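## Task

Take plate B38 off nest N1 and set it into landing nest N3 so it rests level between N3's locators, oriented with its well A1 at the N3 corner labelled A1. Dropping it a few millimetres onto N3 is acceptable, but a much bigger drop there counts as failure. Plate B83 has to stay where it began, on N2. The result only counts if it holds without the robot supporting anything, so release the plate and pull the gripper away at the end.

## Robot and tools

Robot: one six-joint arm (yam_st) ending in a two-finger parallel gripper. Joint order everywhere: waist, shoulder, elbow, wrist pitch, wrist yaw, wrist roll, then the gripper. The link pinch sits halfway between the finger pads, roughly 1 cm back from the tips; the fingers point along its +z and open and close along its y. A wrist camera and its mount hang off the gripper and take up some space near it.

Scene frame (metres): origin on the tabletop straight under the arm base, +z up, +y to the left when facing along +x. The base may be slightly tilted on the table. Every nest has a name sign on the deck beside it. On a labelled plate, well A1 lies at the short end carrying the label, in the corner farther from the long side that carries a label.

execute_actions takes "actions", a list holding zero or one item, plus optional "pictures" (boolean). An empty list changes nothing and just reports the state. A motion item is {"rows": [...], "steps": n}: 1 to 15 rows, n at most 15 (default 15), each step lasting 1/30 s; each row is used for one step and the final row is reused for leftover steps. A wait item is {"steps": n} alone, n up to 300, counted from the previous result, with your reply time included. A refused call moves nothing.

Each row is a single list of 7 plain numbers, each in [-1, 1]. The first six are joint offsets, not poses, in scaled units: 1.0 equals 1.202 rad for the waist, 1.258 for the shoulder, 1.238 for the elbow, 2.073 for wrist pitch and 2.022 for wrist yaw and for wrist roll. Offsets are taken from the joint angles printed in the newest result that shows them; before any such result exists in the scene, and for any second or later call inside one reply, they are taken from the arm's pose when that action begins. Every row in a call refers to the same base, not to the previous row. So a row of zeros drives the arm back to that base; it is not a way to pause. The seventh number is the gripper opening, absolute: +1 fully open, -1 closed.

Stated joint ranges (rad): waist -2.618 to 3.054, shoulder 0.000 to 3.142, elbow 0.000 to 3.142, wrist pitch -1.571 to 1.571, wrist yaw -1.571 to 1.571, wrist roll -2.094 to 2.094. Asking for more than 0.036 rad beyond an end gets the call refused; true ends can differ by up to 0.036 rad, and a request past the true end is clipped there, which may produce a "joint sent to its limit" line (possibly referring to an earlier action still running). Missing that line does not prove there is room left.

Motion limits: per step each joint's target stays within 0.202 (waist), 0.258 (shoulder), 0.238 (elbow), 0.573 (wrist pitch), 0.522 (yaw, roll) rad of its measured angle, and all targets are pulled back if they would move the gripper more than 70 mm from where it is measured. Big moves therefore take several steps. Friction may leave a joint up to about 0.031 rad short, and tiny commands may not move it. Between calls the arm keeps heading for your last row's target until it nearly stops or a step is HELD.

Result lines: Joint positions and Joint velocities list the six joints (rad, rad/s) then the finger-pad gap (m, m/s; 0.094 m when fully open). grip_measured gives the opening on the command scale; it may be off by about 1 mm, consistently within a scene. To hold something, command an opening around 0.03 below grip_measured (less below for a lighter grip); pad force tops out near 50 to 62 N, weaker on very thin parts. "joint command not followed" means the clearance check altered or blocked targets; HELD flags steps where your row was partly or wholly not sent. Joint torques are raw drive outputs with offsets and noise. MOTOR HOT warns from 75 °C; at 90 °C the arm halts for 10 s, and at 100 °C it goes limp and falls, so avoid long loaded holds.

zoom_image: "camera" is one of cam_head_left, cam_head_right, cam_high, cam_low, cam_wrist; "region" is [x0, y0, x1, y1] in pixels of that camera's 896x504 image, origin top-left, at most 504 by 504. Calibration (K, distortion, T_world_to_cam in the scene frame) is given for the fixed cameras and may be a few degrees or millimetres off; cam_wrist has no pose.

read_manual (section "licences") only returns licence text. finished_scene takes "scene", the number of the current scene; it is final, grades the scene and opens the next. Replying with no tool call ends everything.

Avoid: knocking or placing anything off the table (ends the scene), dropping the plate from height, slamming, hard collisions and strong pushes, disturbing the plate on N2. Lower the plate until it is within a few mm of N3's seat before opening, then lift clear.

Each tool is called as name([rows], argument=value, ...), one row to a line, values as JSON.

## Session

execute_actions(actions=[])

Scene clock: 0.00 s of 6000.00 s.
grip_measured=+1.000
Joint positions: [ 0.857  1.766  1.019 -0.398  0.512 -0.795  0.094]
Joint velocities: [ 0.002 -0.007 -0.002  0.037  0.051 -0.051  0.   ]
Joint torques (N m, as the arm reports them, + toward a larger angle): no reading
Motor temperatures (°C, as the motors report them): [25 24 21 26 24 24]

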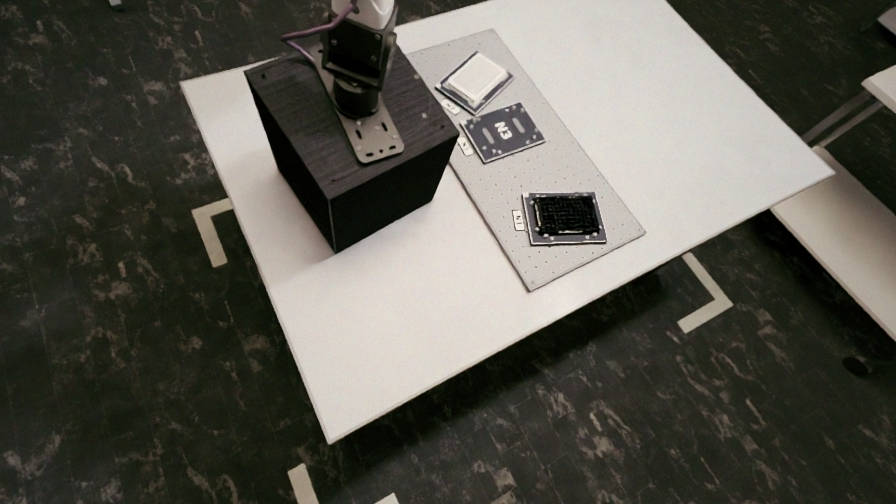

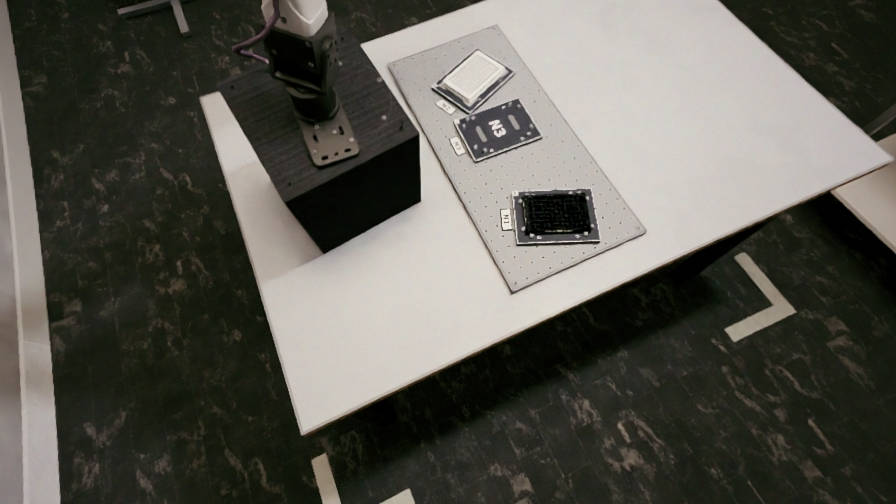

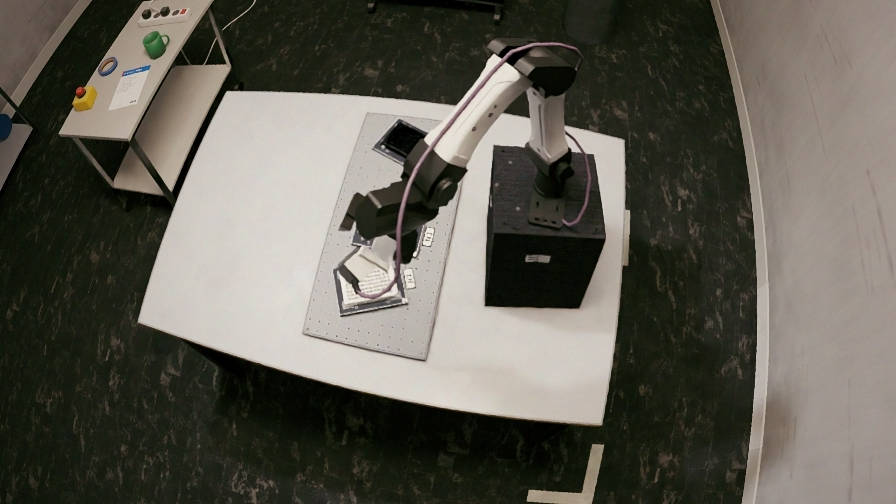

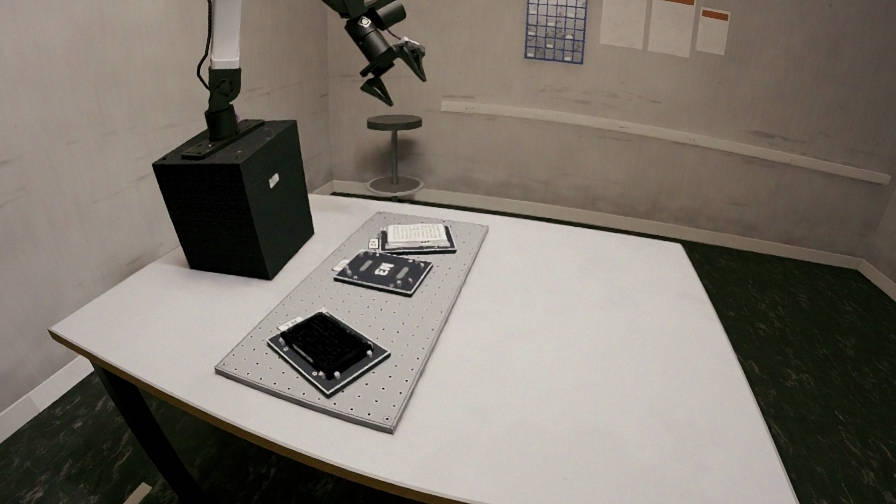

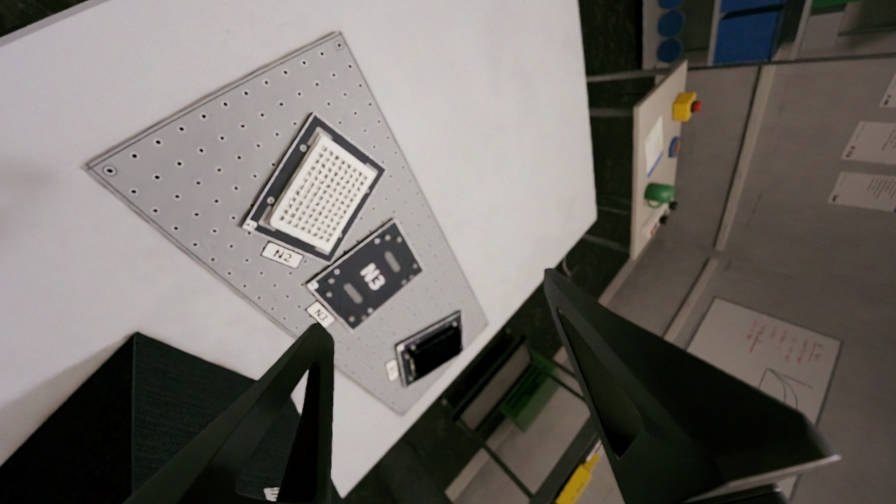

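zoom_image(camera="cam_head_left", region=[400, 30, 660, 270])

zoom_image(camera="cam_head_right", region=[400, 30, 660, 270])

zoom_image(camera="cam_low", region=[200, 200, 520, 420])

Region (400, 30, 660, 270) of cam_head_left's 896x504 image, scaled by 1.938, with more detail than that image has; it fills the top 465 rows of this view, and the rest is white.

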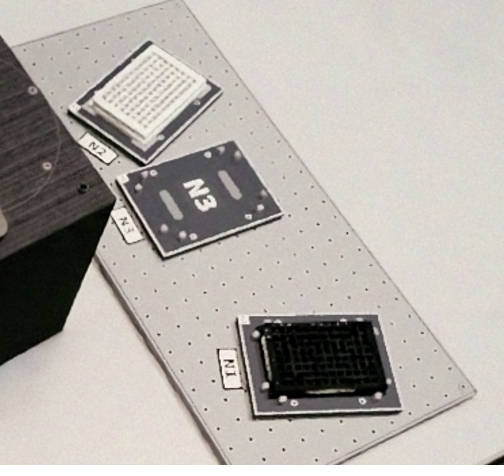

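Region (400, 30, 660, 270) of cam_head_right's 896x504 image, scaled by 1.938, with more detail than that image has; it fills the top 465 rows of this view, and the rest is white.

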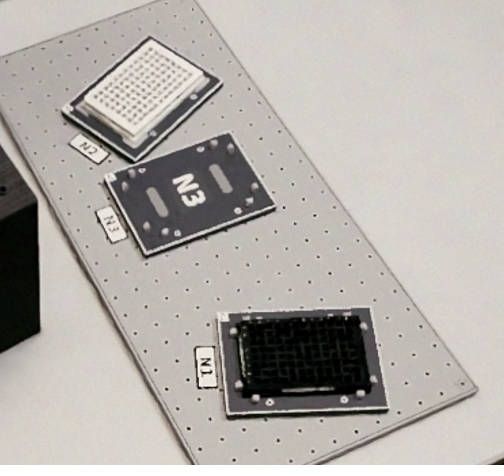

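Region (200, 200, 520, 420) of cam_low's 896x504 image, scaled by 1.575, with more detail than that image has; it fills the top 346 rows of this view, and the rest is white.

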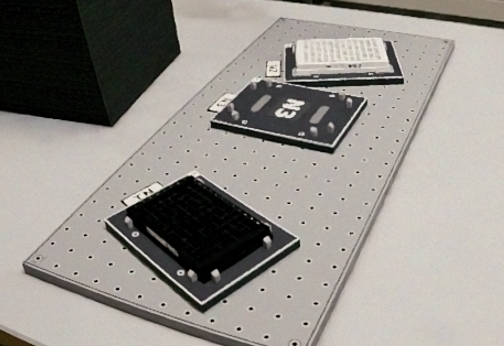

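execute_actions([
  {"rows":[[-0.2,0.1,0.1,-0.02,-0.05,0.06,1],[-0.4,0.2,0.18,-0.04,-0.1,0.12,1],[-0.6,0.3,0.26,-0.06,-0.16,0.2,1],[-0.8,0.4,0.33,-0.07,-0.2,0.26,1],[-1,0.5,0.38,-0.08,-0.23,0.3,1],[-1,0.595,0.406,-0.087,-0.253,0.32,1]],"steps":15},
], pictures=false)

execute_actions([
  {"steps":45},
], pictures=false)

Scene clock: 20.47 s of 6000.00 s.
grip_measured=+1.000
Joint positions: [ 0.143  2.47   1.501 -0.506  0.082 -0.262  0.094]
Joint velocities: [-1.541  0.774 -0.007 -0.403 -0.476  0.549  0.   ]
Joint torques (N m, as the arm reports them, + toward a larger angle): [  0.04 -14.54   6.57   0.55  -0.1    0.04]
Motor temperatures (°C, as the motors report them): [26 29 24 28 24 24]
Steps of this call (steps 1 to 90: nothing new was sent; then 16.97 s passed at rest; steps 91 to 105: all 15 steps of this action). Readings (joint positions):
91: [0.834 1.781 1.041 -0.419 0.485 -0.780]
92: [0.789 1.824 1.091 -0.441 0.453 -0.748]
94: [0.674 1.960 1.242 -0.467 0.361 -0.627]
98: [0.461 2.213 1.472 -0.464 0.204 -0.416]
105: the state above

Scene clock: 21.97 s of 6000.00 s.
grip_measured=+1.000
Joint positions: [-0.339  2.524  1.512 -0.571  0.007 -0.158  0.094]
Joint velocities: [-0.012 -0.002 -0.017 -0.066  0.007  0.022  0.   ]
Joint torques (N m, as the arm reports them, + toward a larger angle): [  0.8  -13.97   5.38   0.21  -0.25  -0.01]
Motor temperatures (°C, as the motors report them): [26 30 24 28 24 24]
Steps of this call (steps 1 to 45: the robot went on to your last target). Readings (joint positions):
1: [0.085 2.493 1.501 -0.518 0.068 -0.244]
2: [0.024 2.510 1.501 -0.528 0.056 -0.230]
4: [-0.107 2.523 1.501 -0.543 0.039 -0.207]
8: [-0.349 2.524 1.510 -0.548 0.028 -0.176]
45: the state above
The arm was judged still, so your last target was given up. Only a new action makes it travel on or press farther. Fingers that are still opening or closing keep moving.

Target: -0.513, 2.515, 1.522, -0.578, 0, -0.147.

execute_actions([
  {"rows":[[-0.145,-0.007,0.008,-0.003,-0.003,0.005,1]],"steps":15},
])

Scene clock: 22.97 s of 6000.00 s.
grip_measured=+1.000
Joint positions: [-0.514  2.524  1.512 -0.571  0.006 -0.154  0.094]
Joint velocities: [ 0.051 -0.027 -0.002  0.066  0.022 -0.081  0.   ]
Joint torques (N m, as the arm reports them, + toward a larger angle): [  0.81 -13.96   5.2    0.17  -0.18  -0.05]
Motor temperatures (°C, as the motors report them): [26 30 24 28 24 24]
Steps of this call (steps 1 to 15: nothing new was sent; steps 16 to 30: all 15 steps of this action). Readings (joint positions):
16: [-0.354 2.524 1.512 -0.571 -0.001 -0.158]
17: [-0.381 2.524 1.512 -0.571 -0.007 -0.158]
19: [-0.460 2.524 1.512 -0.571 -0.007 -0.158]
23: [-0.549 2.524 1.512 -0.571 0.007 -0.154]
30: the state above

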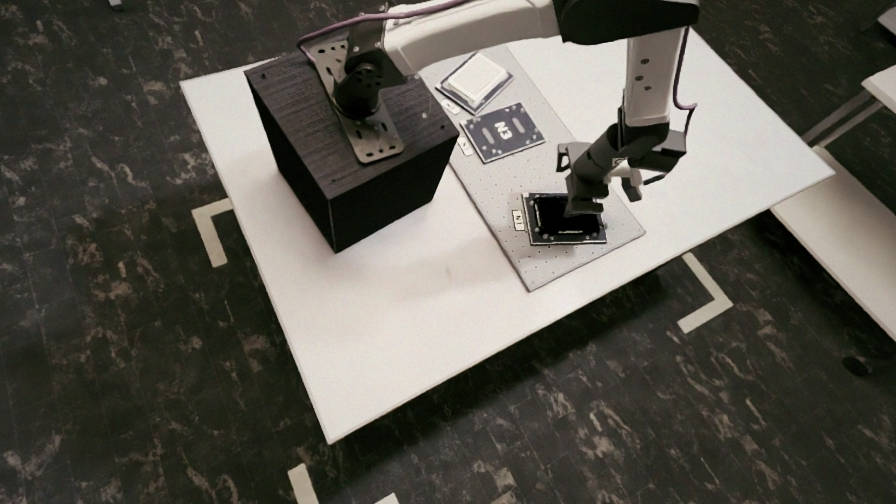

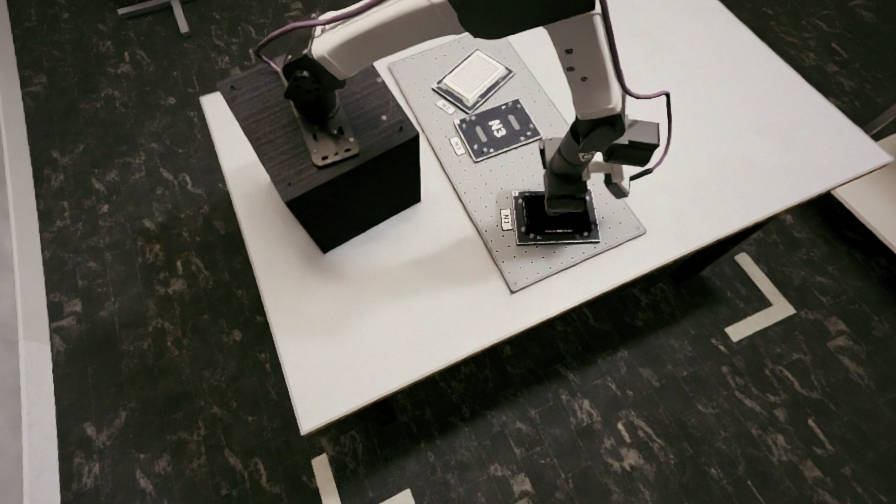

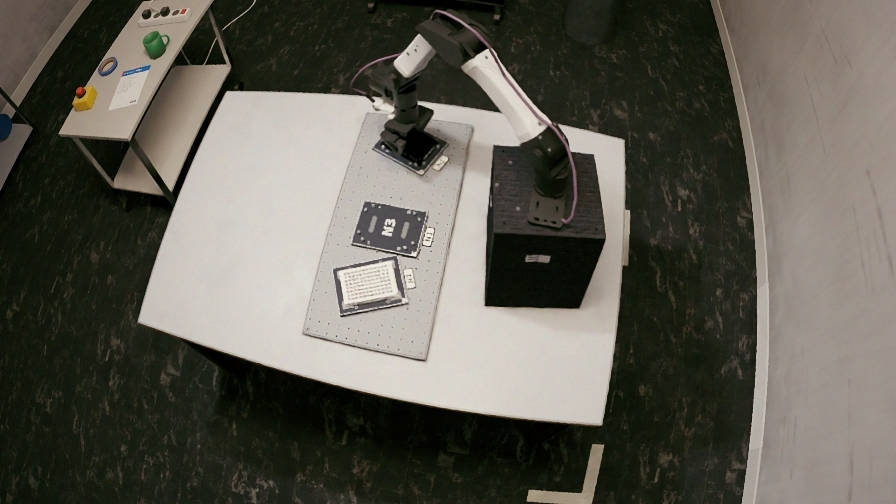

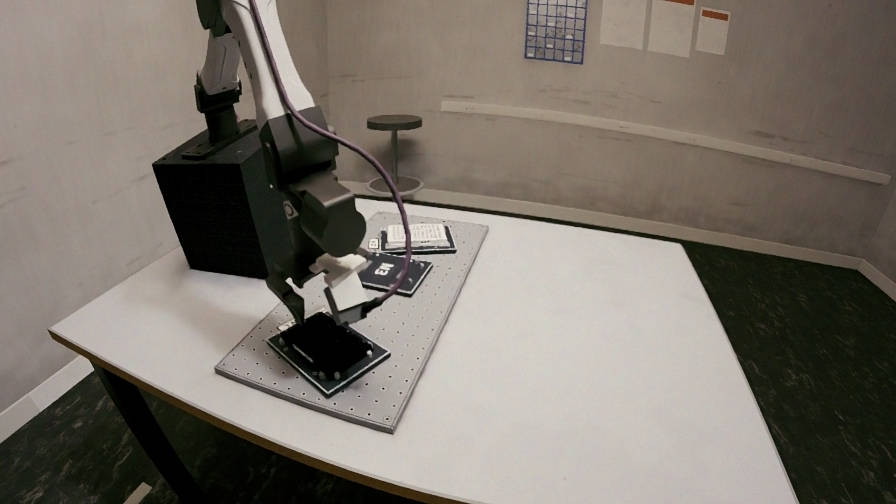

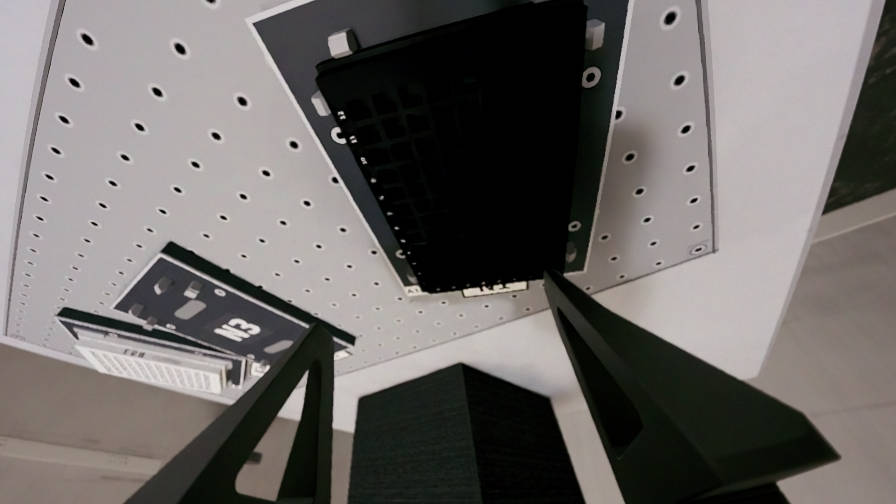

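zoom_image(camera="cam_low", region=[220, 230, 440, 410])

zoom_image(camera="cam_head_left", region=[480, 110, 720, 270])

zoom_image(camera="cam_high", region=[330, 50, 500, 200])

Region (220, 230, 440, 410) of cam_low's 896x504 image, scaled by 2.291, with more detail than that image has; it fills the top 412 rows of this view, and the rest is white.

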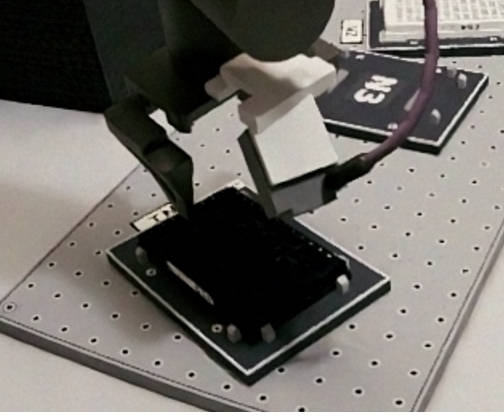

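Region (480, 110, 720, 270) of cam_head_left's 896x504 image, scaled by 2.100, with more detail than that image has.

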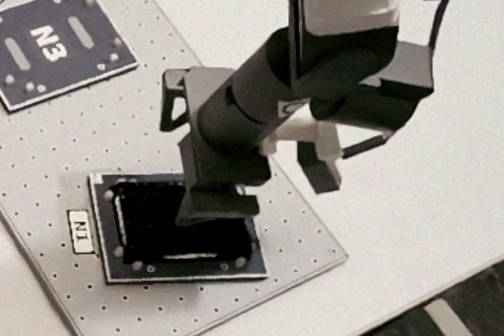

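Region (330, 50, 500, 200) of cam_high's 896x504 image, scaled by 2.965, with more detail than that image has; it fills the top 445 rows of this view, and the rest is white.

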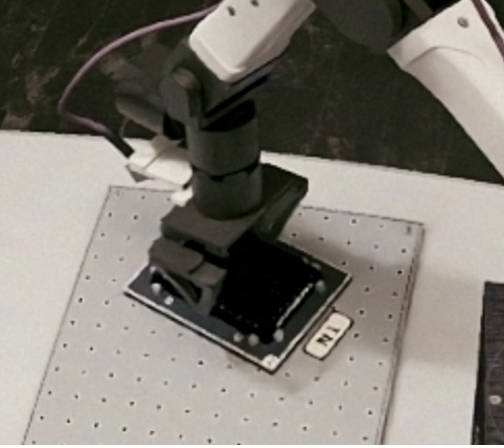

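execute_actions([
  {"rows":[[0,0.03,0.012,0.015,0,0,1],[0,0.05,0.02,0.025,0,0,1],[0,0.065,0.026,0.031,0,0,1]],"steps":15},
])

zoom_image(camera="cam_low", region=[220, 230, 440, 410])

zoom_image(camera="cam_high", region=[330, 50, 500, 200])

Scene clock: 32.30 s of 6000.00 s.
grip_measured=+1.000
Joint positions: [-0.513  2.596  1.529 -0.52   0.005 -0.154  0.094]
Joint velocities: [-0.007 -0.012  0.007  0.022  0.007  0.022  0.   ]
Joint torques (N m, as the arm reports them, + toward a larger angle): [  0.97 -12.46   5.44   0.34  -0.15  -0.11]
Motor temperatures (°C, as the motors report them): [26 35 25 27 24 24]
Steps of this call (steps 1 to 15: the robot went on to your last target; steps 16 to 90: nothing new was sent; then 5.83 s passed at rest; steps 91 to 105: all 15 steps of this action). Readings (joint positions):
91: [-0.513 2.525 1.512 -0.569 0.005 -0.154]
92: [-0.513 2.531 1.514 -0.563 0.005 -0.154]
94: [-0.513 2.555 1.526 -0.543 0.005 -0.154]
98: [-0.513 2.591 1.529 -0.527 0.005 -0.154]
105: the state above

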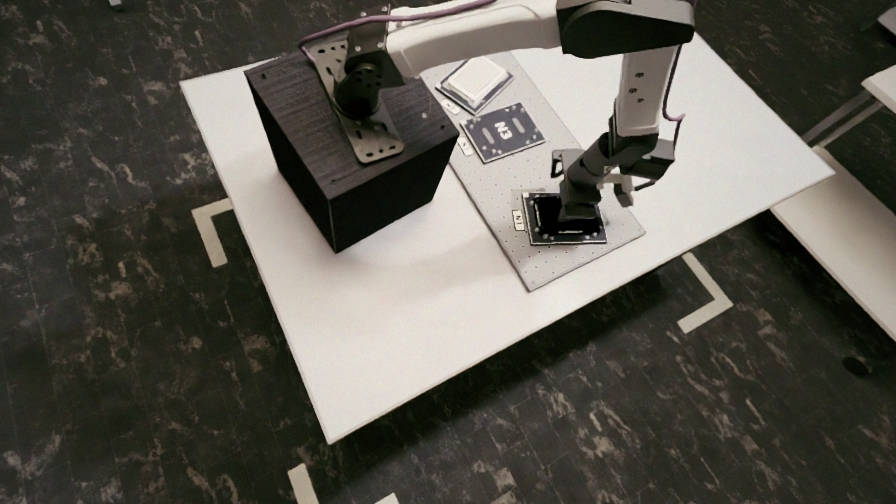

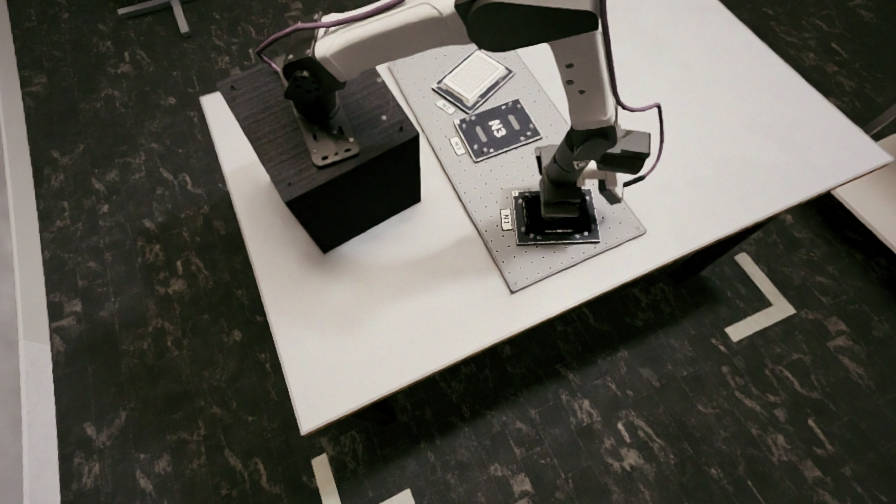

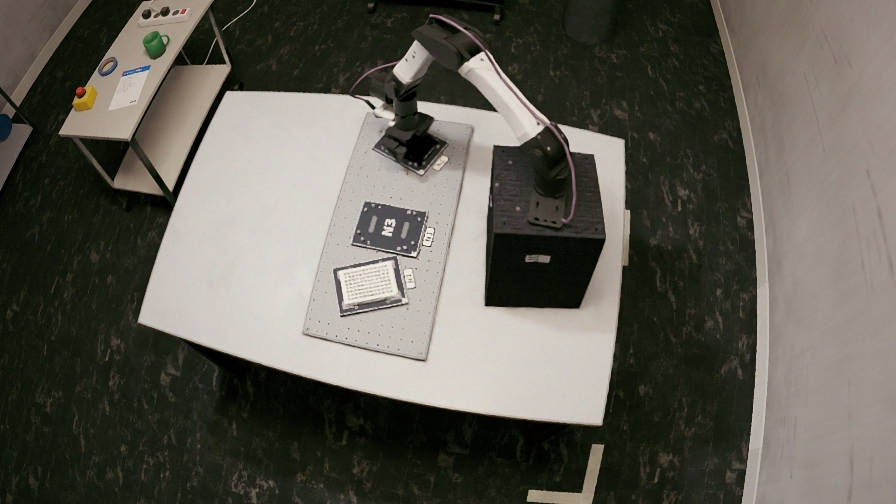

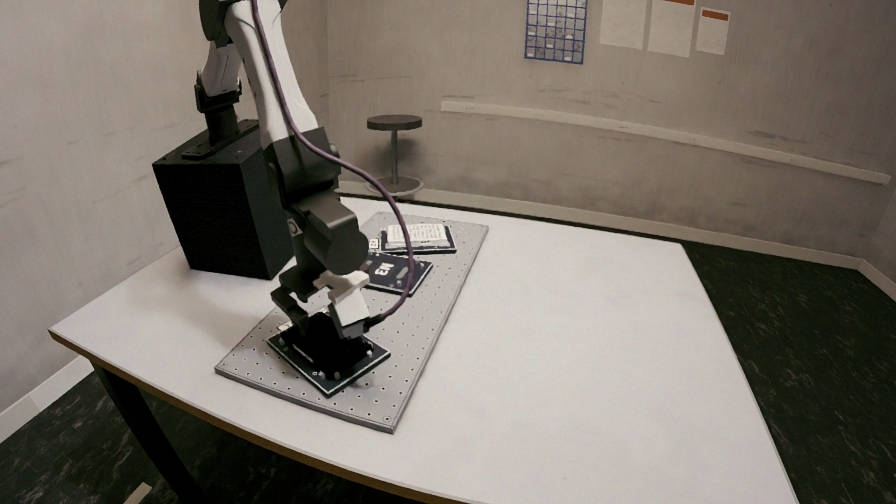

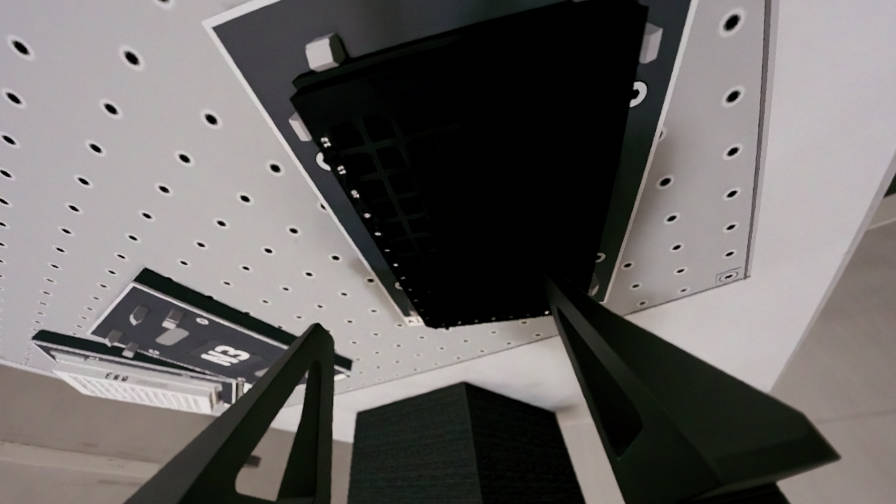

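Region (220, 230, 440, 410) of cam_low's 896x504 image, scaled by 2.291, with more detail than that image has; it fills the top 412 rows of this view, and the rest is white.

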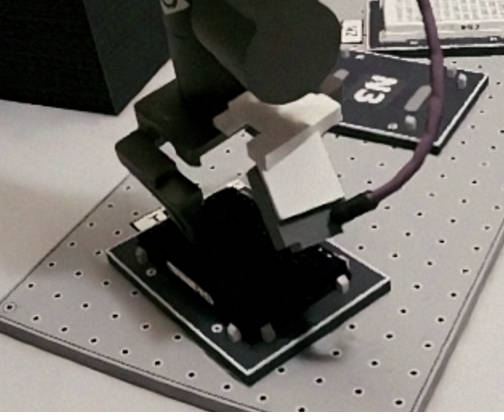

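Region (330, 50, 500, 200) of cam_high's 896x504 image, scaled by 2.965, with more detail than that image has; it fills the top 445 rows of this view, and the rest is white.

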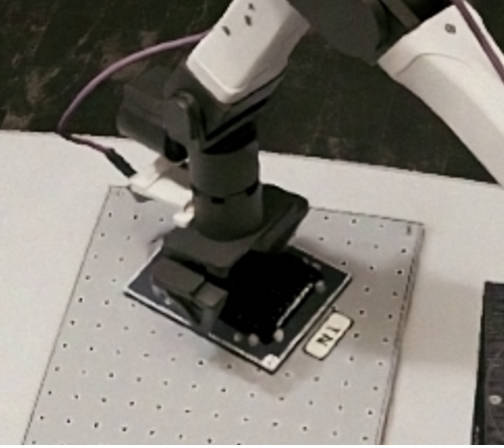

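execute_actions([
  {"rows":[[-0.02,0,0,0,0,-0.01,1],[-0.04,0,0,0,0,-0.022,1]],"steps":12},
])

zoom_image(camera="cam_high", region=[330, 50, 500, 200])

zoom_image(camera="cam_low", region=[220, 230, 440, 410])

Scene clock: 36.57 s of 6000.00 s.
grip_measured=+1.000
Joint positions: [-0.564  2.596  1.529 -0.516  0.005 -0.185  0.094]
Joint velocities: [ 0.007  0.022  0.007 -0.095  0.007 -0.022  0.   ]
Joint torques (N m, as the arm reports them, + toward a larger angle): [  0.9  -13.32   4.19   0.19  -0.17  -0.22]
Motor temperatures (°C, as the motors report them): [26 37 25 27 24 24]
Steps of this call (steps 1 to 15: the robot went on to your last target; steps 16 to 90: nothing new was sent; then 0.87 s passed at rest; steps 91 to 102: all 12 steps of this action). Readings (joint positions):
91: [-0.515 2.596 1.529 -0.516 0.005 -0.156]
92: [-0.520 2.596 1.529 -0.516 0.005 -0.162]
94: [-0.537 2.596 1.529 -0.516 0.005 -0.172]
98: [-0.564 2.596 1.529 -0.516 0.005 -0.181]
102: the state above

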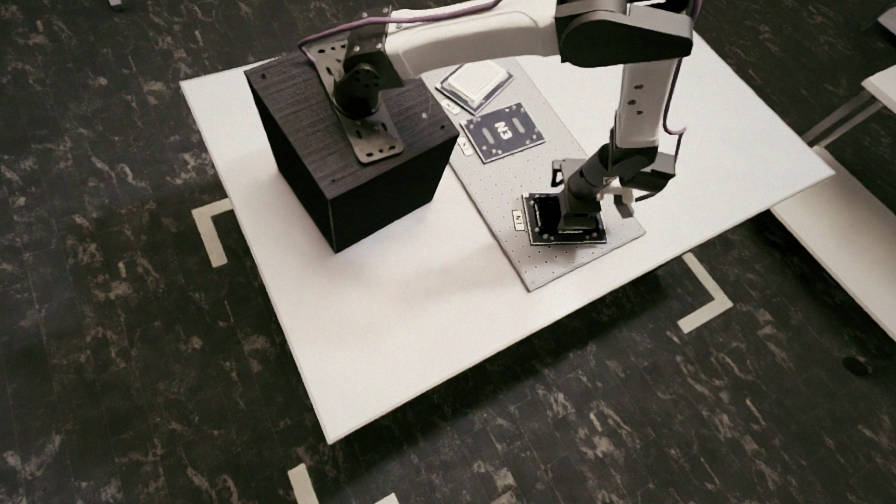

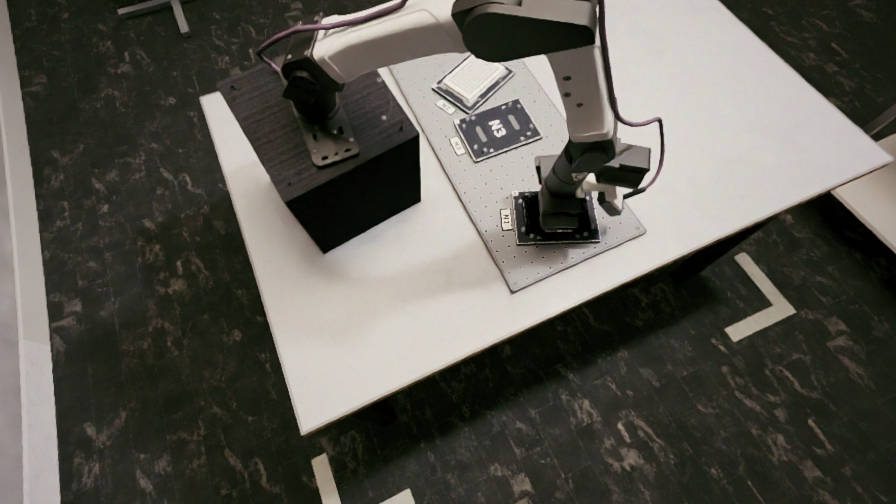

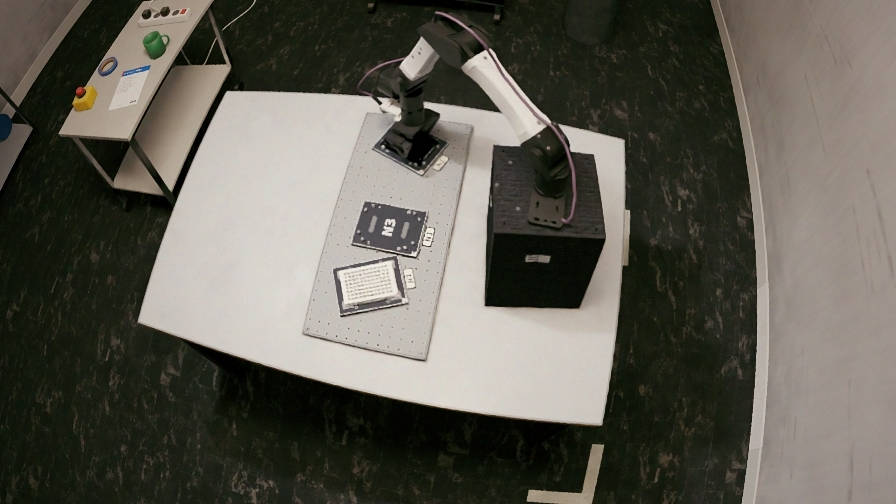

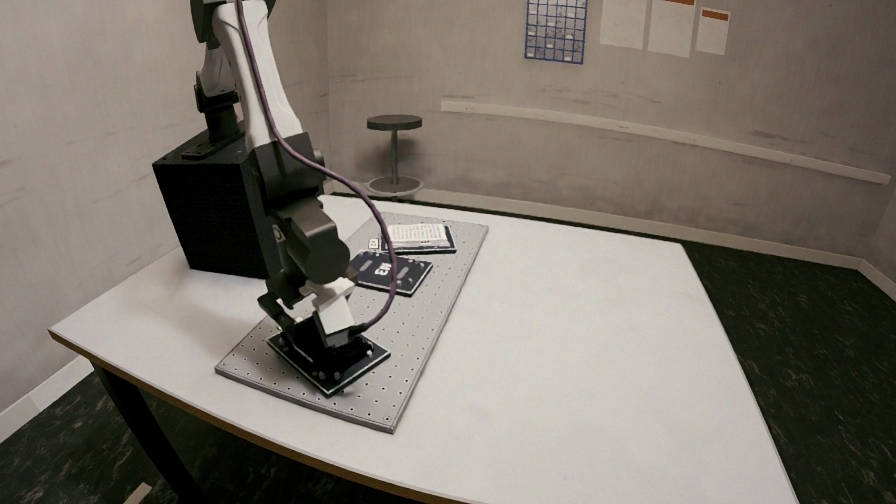

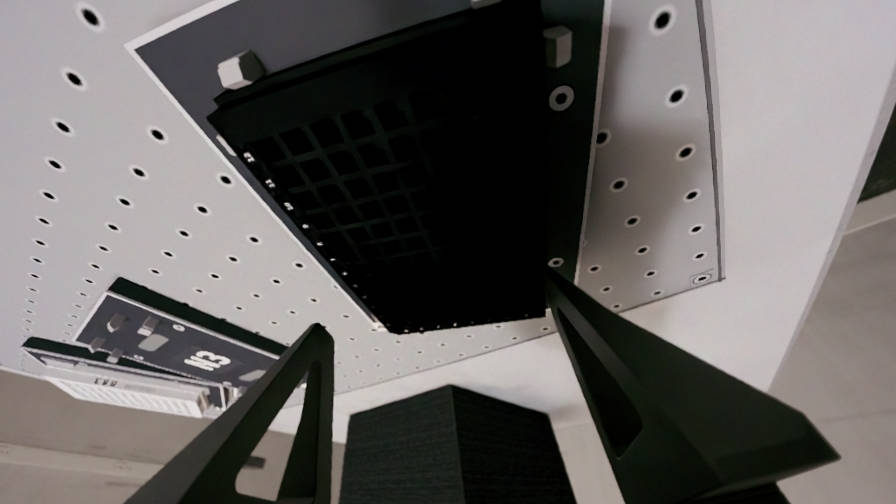

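Region (330, 50, 500, 200) of cam_high's 896x504 image, scaled by 2.965, with more detail than that image has; it fills the top 445 rows of this view, and the rest is white.

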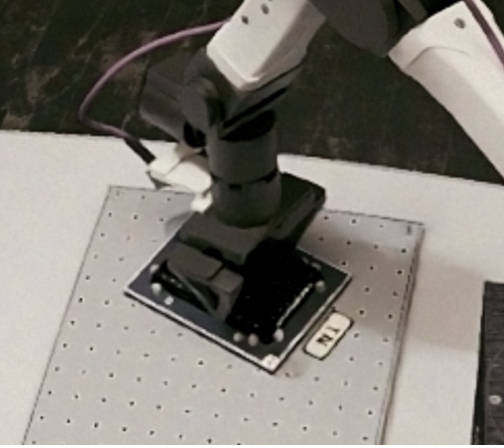

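Region (220, 230, 440, 410) of cam_low's 896x504 image, scaled by 2.291, with more detail than that image has; it fills the top 412 rows of this view, and the rest is white.

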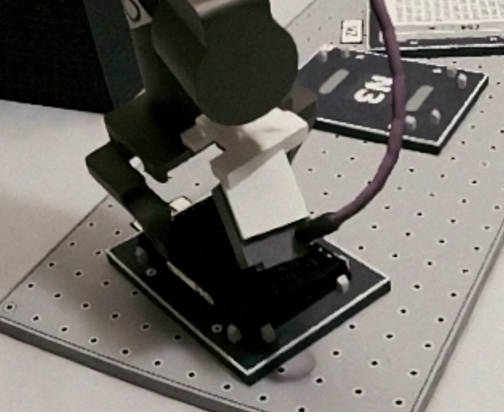

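zoom_image(camera="cam_head_left", region=[510, 140, 670, 260])

zoom_image(camera="cam_head_right", region=[500, 140, 660, 260])

Region (510, 140, 670, 260) of cam_head_left's 896x504 image, scaled by 3.150, with more detail than that image has; it fills the top 378 rows of this view, and the rest is white.

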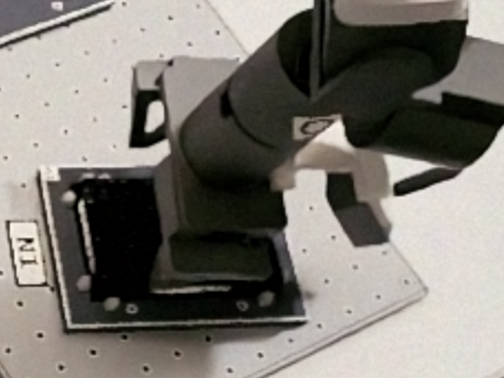

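Region (500, 140, 660, 260) of cam_head_right's 896x504 image, scaled by 3.150, with more detail than that image has; it fills the top 378 rows of this view, and the rest is white.

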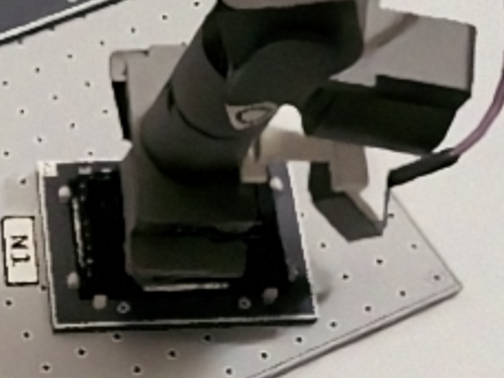

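execute_actions([
  {"rows":[[0,0.02,0.01,0.012,0,0,1],[0,0.035,0.018,0.022,0,0,1],[0,0.047,0.022,0.03,0,0,1]],"steps":15},
])

zoom_image(camera="cam_low", region=[220, 230, 440, 410])

zoom_image(camera="cam_high", region=[330, 50, 500, 200])

Scene clock: 45.67 s of 6000.00 s.
grip_measured=+1.000
Joint positions: [-0.563  2.612  1.54  -0.501  0.008 -0.184  0.094]
Joint velocities: [-0.032 -0.017 -0.007 -0.051 -0.051  0.022  0.   ]
Joint torques (N m, as the arm reports them, + toward a larger angle): [  0.95 -10.11   5.36   0.73  -0.18  -0.14]
Motor temperatures (°C, as the motors report them): [26 39 25 27 24 24]
Steps of this call (steps 1 to 15: the robot went on to your last target; steps 16 to 90: nothing new was sent; then 5.60 s passed at rest; steps 91 to 105: all 15 steps of this action). Readings (joint positions):
91: [-0.564 2.596 1.529 -0.515 0.005 -0.188]
92: [-0.564 2.598 1.529 -0.510 0.005 -0.188]
94: [-0.564 2.611 1.537 -0.497 0.006 -0.188]
98: [-0.563 2.612 1.540 -0.501 0.008 -0.185]
105: the state above

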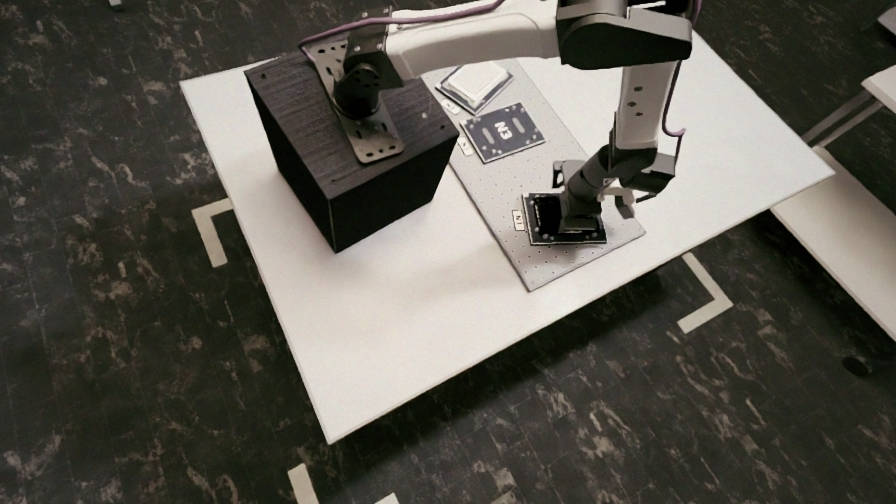

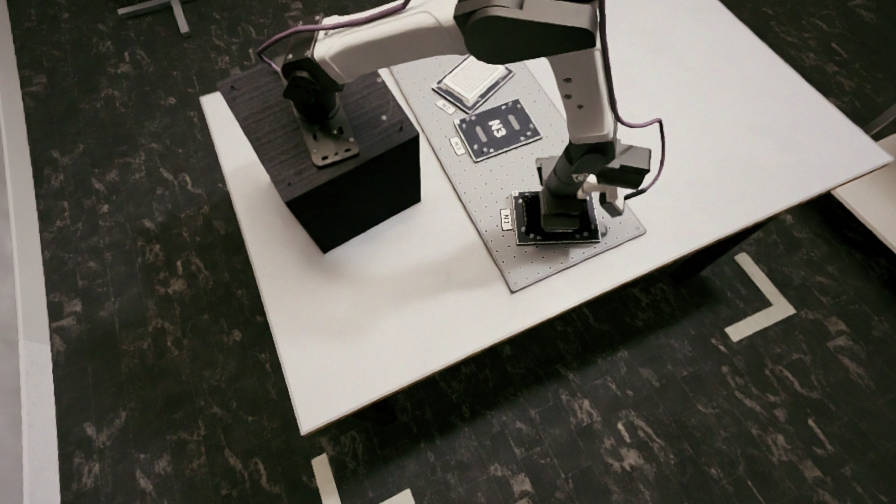

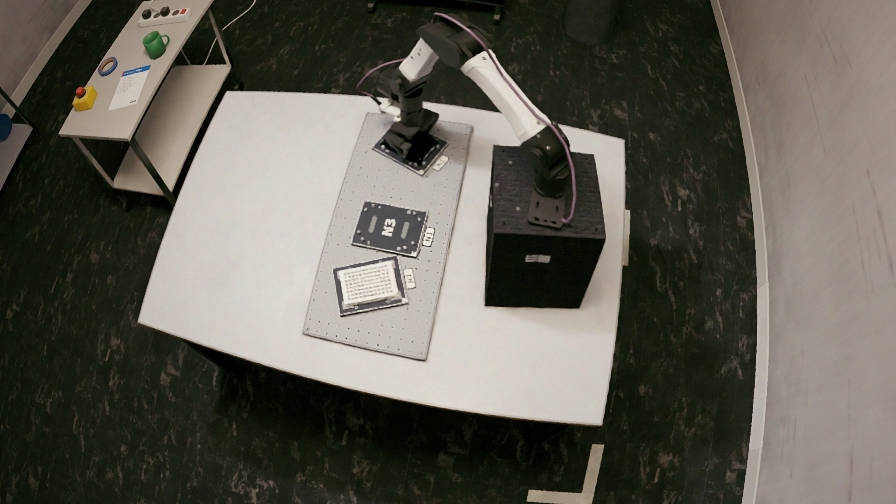

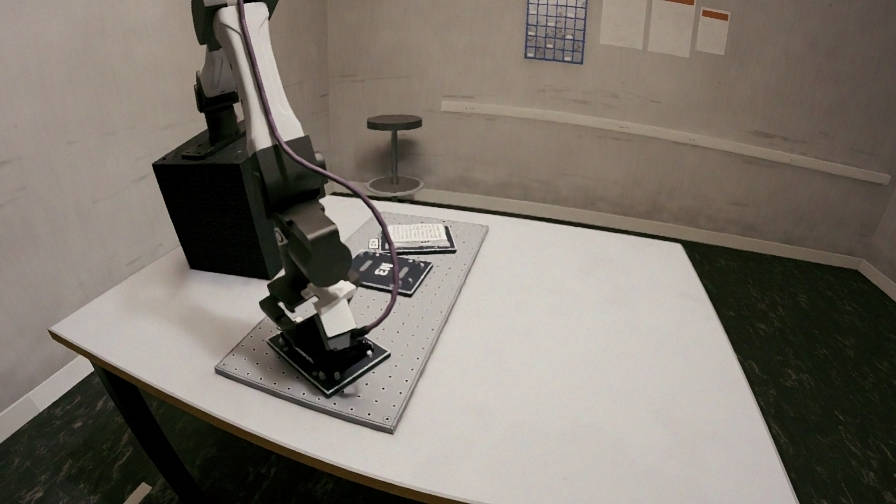

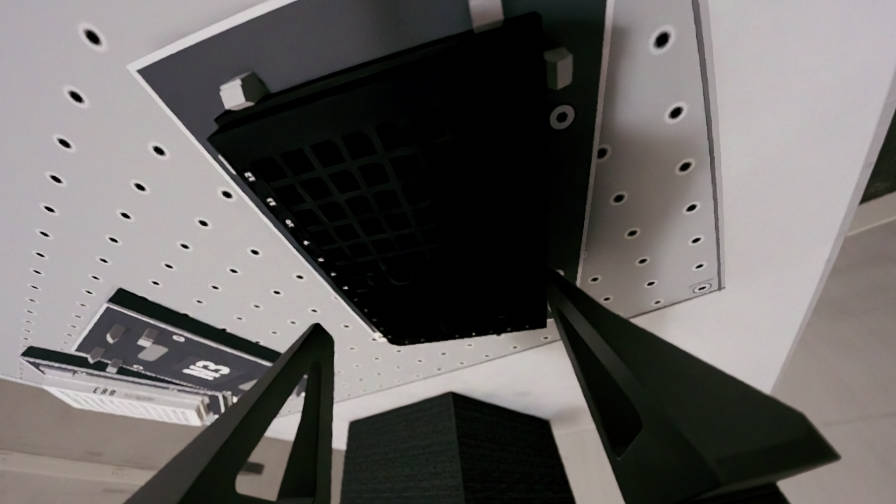

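Region (220, 230, 440, 410) of cam_low's 896x504 image, scaled by 2.291, with more detail than that image has; it fills the top 412 rows of this view, and the rest is white.

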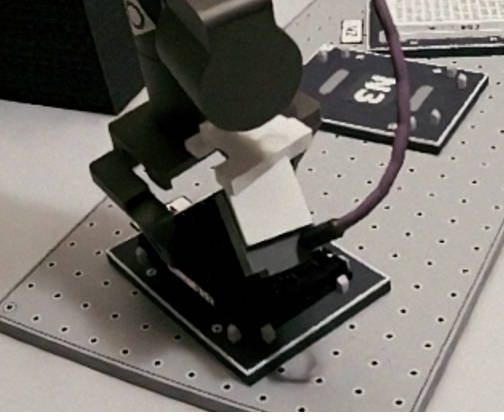

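Region (330, 50, 500, 200) of cam_high's 896x504 image, scaled by 2.965, with more detail than that image has; it fills the top 445 rows of this view, and the rest is white.

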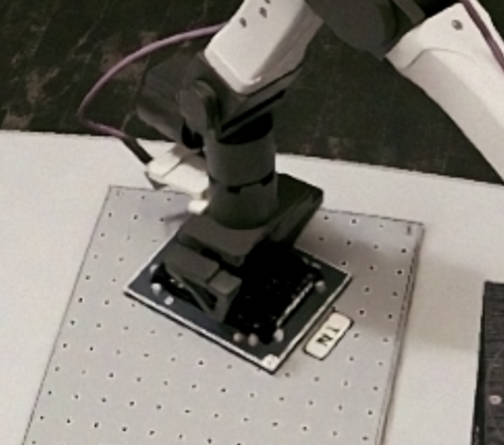

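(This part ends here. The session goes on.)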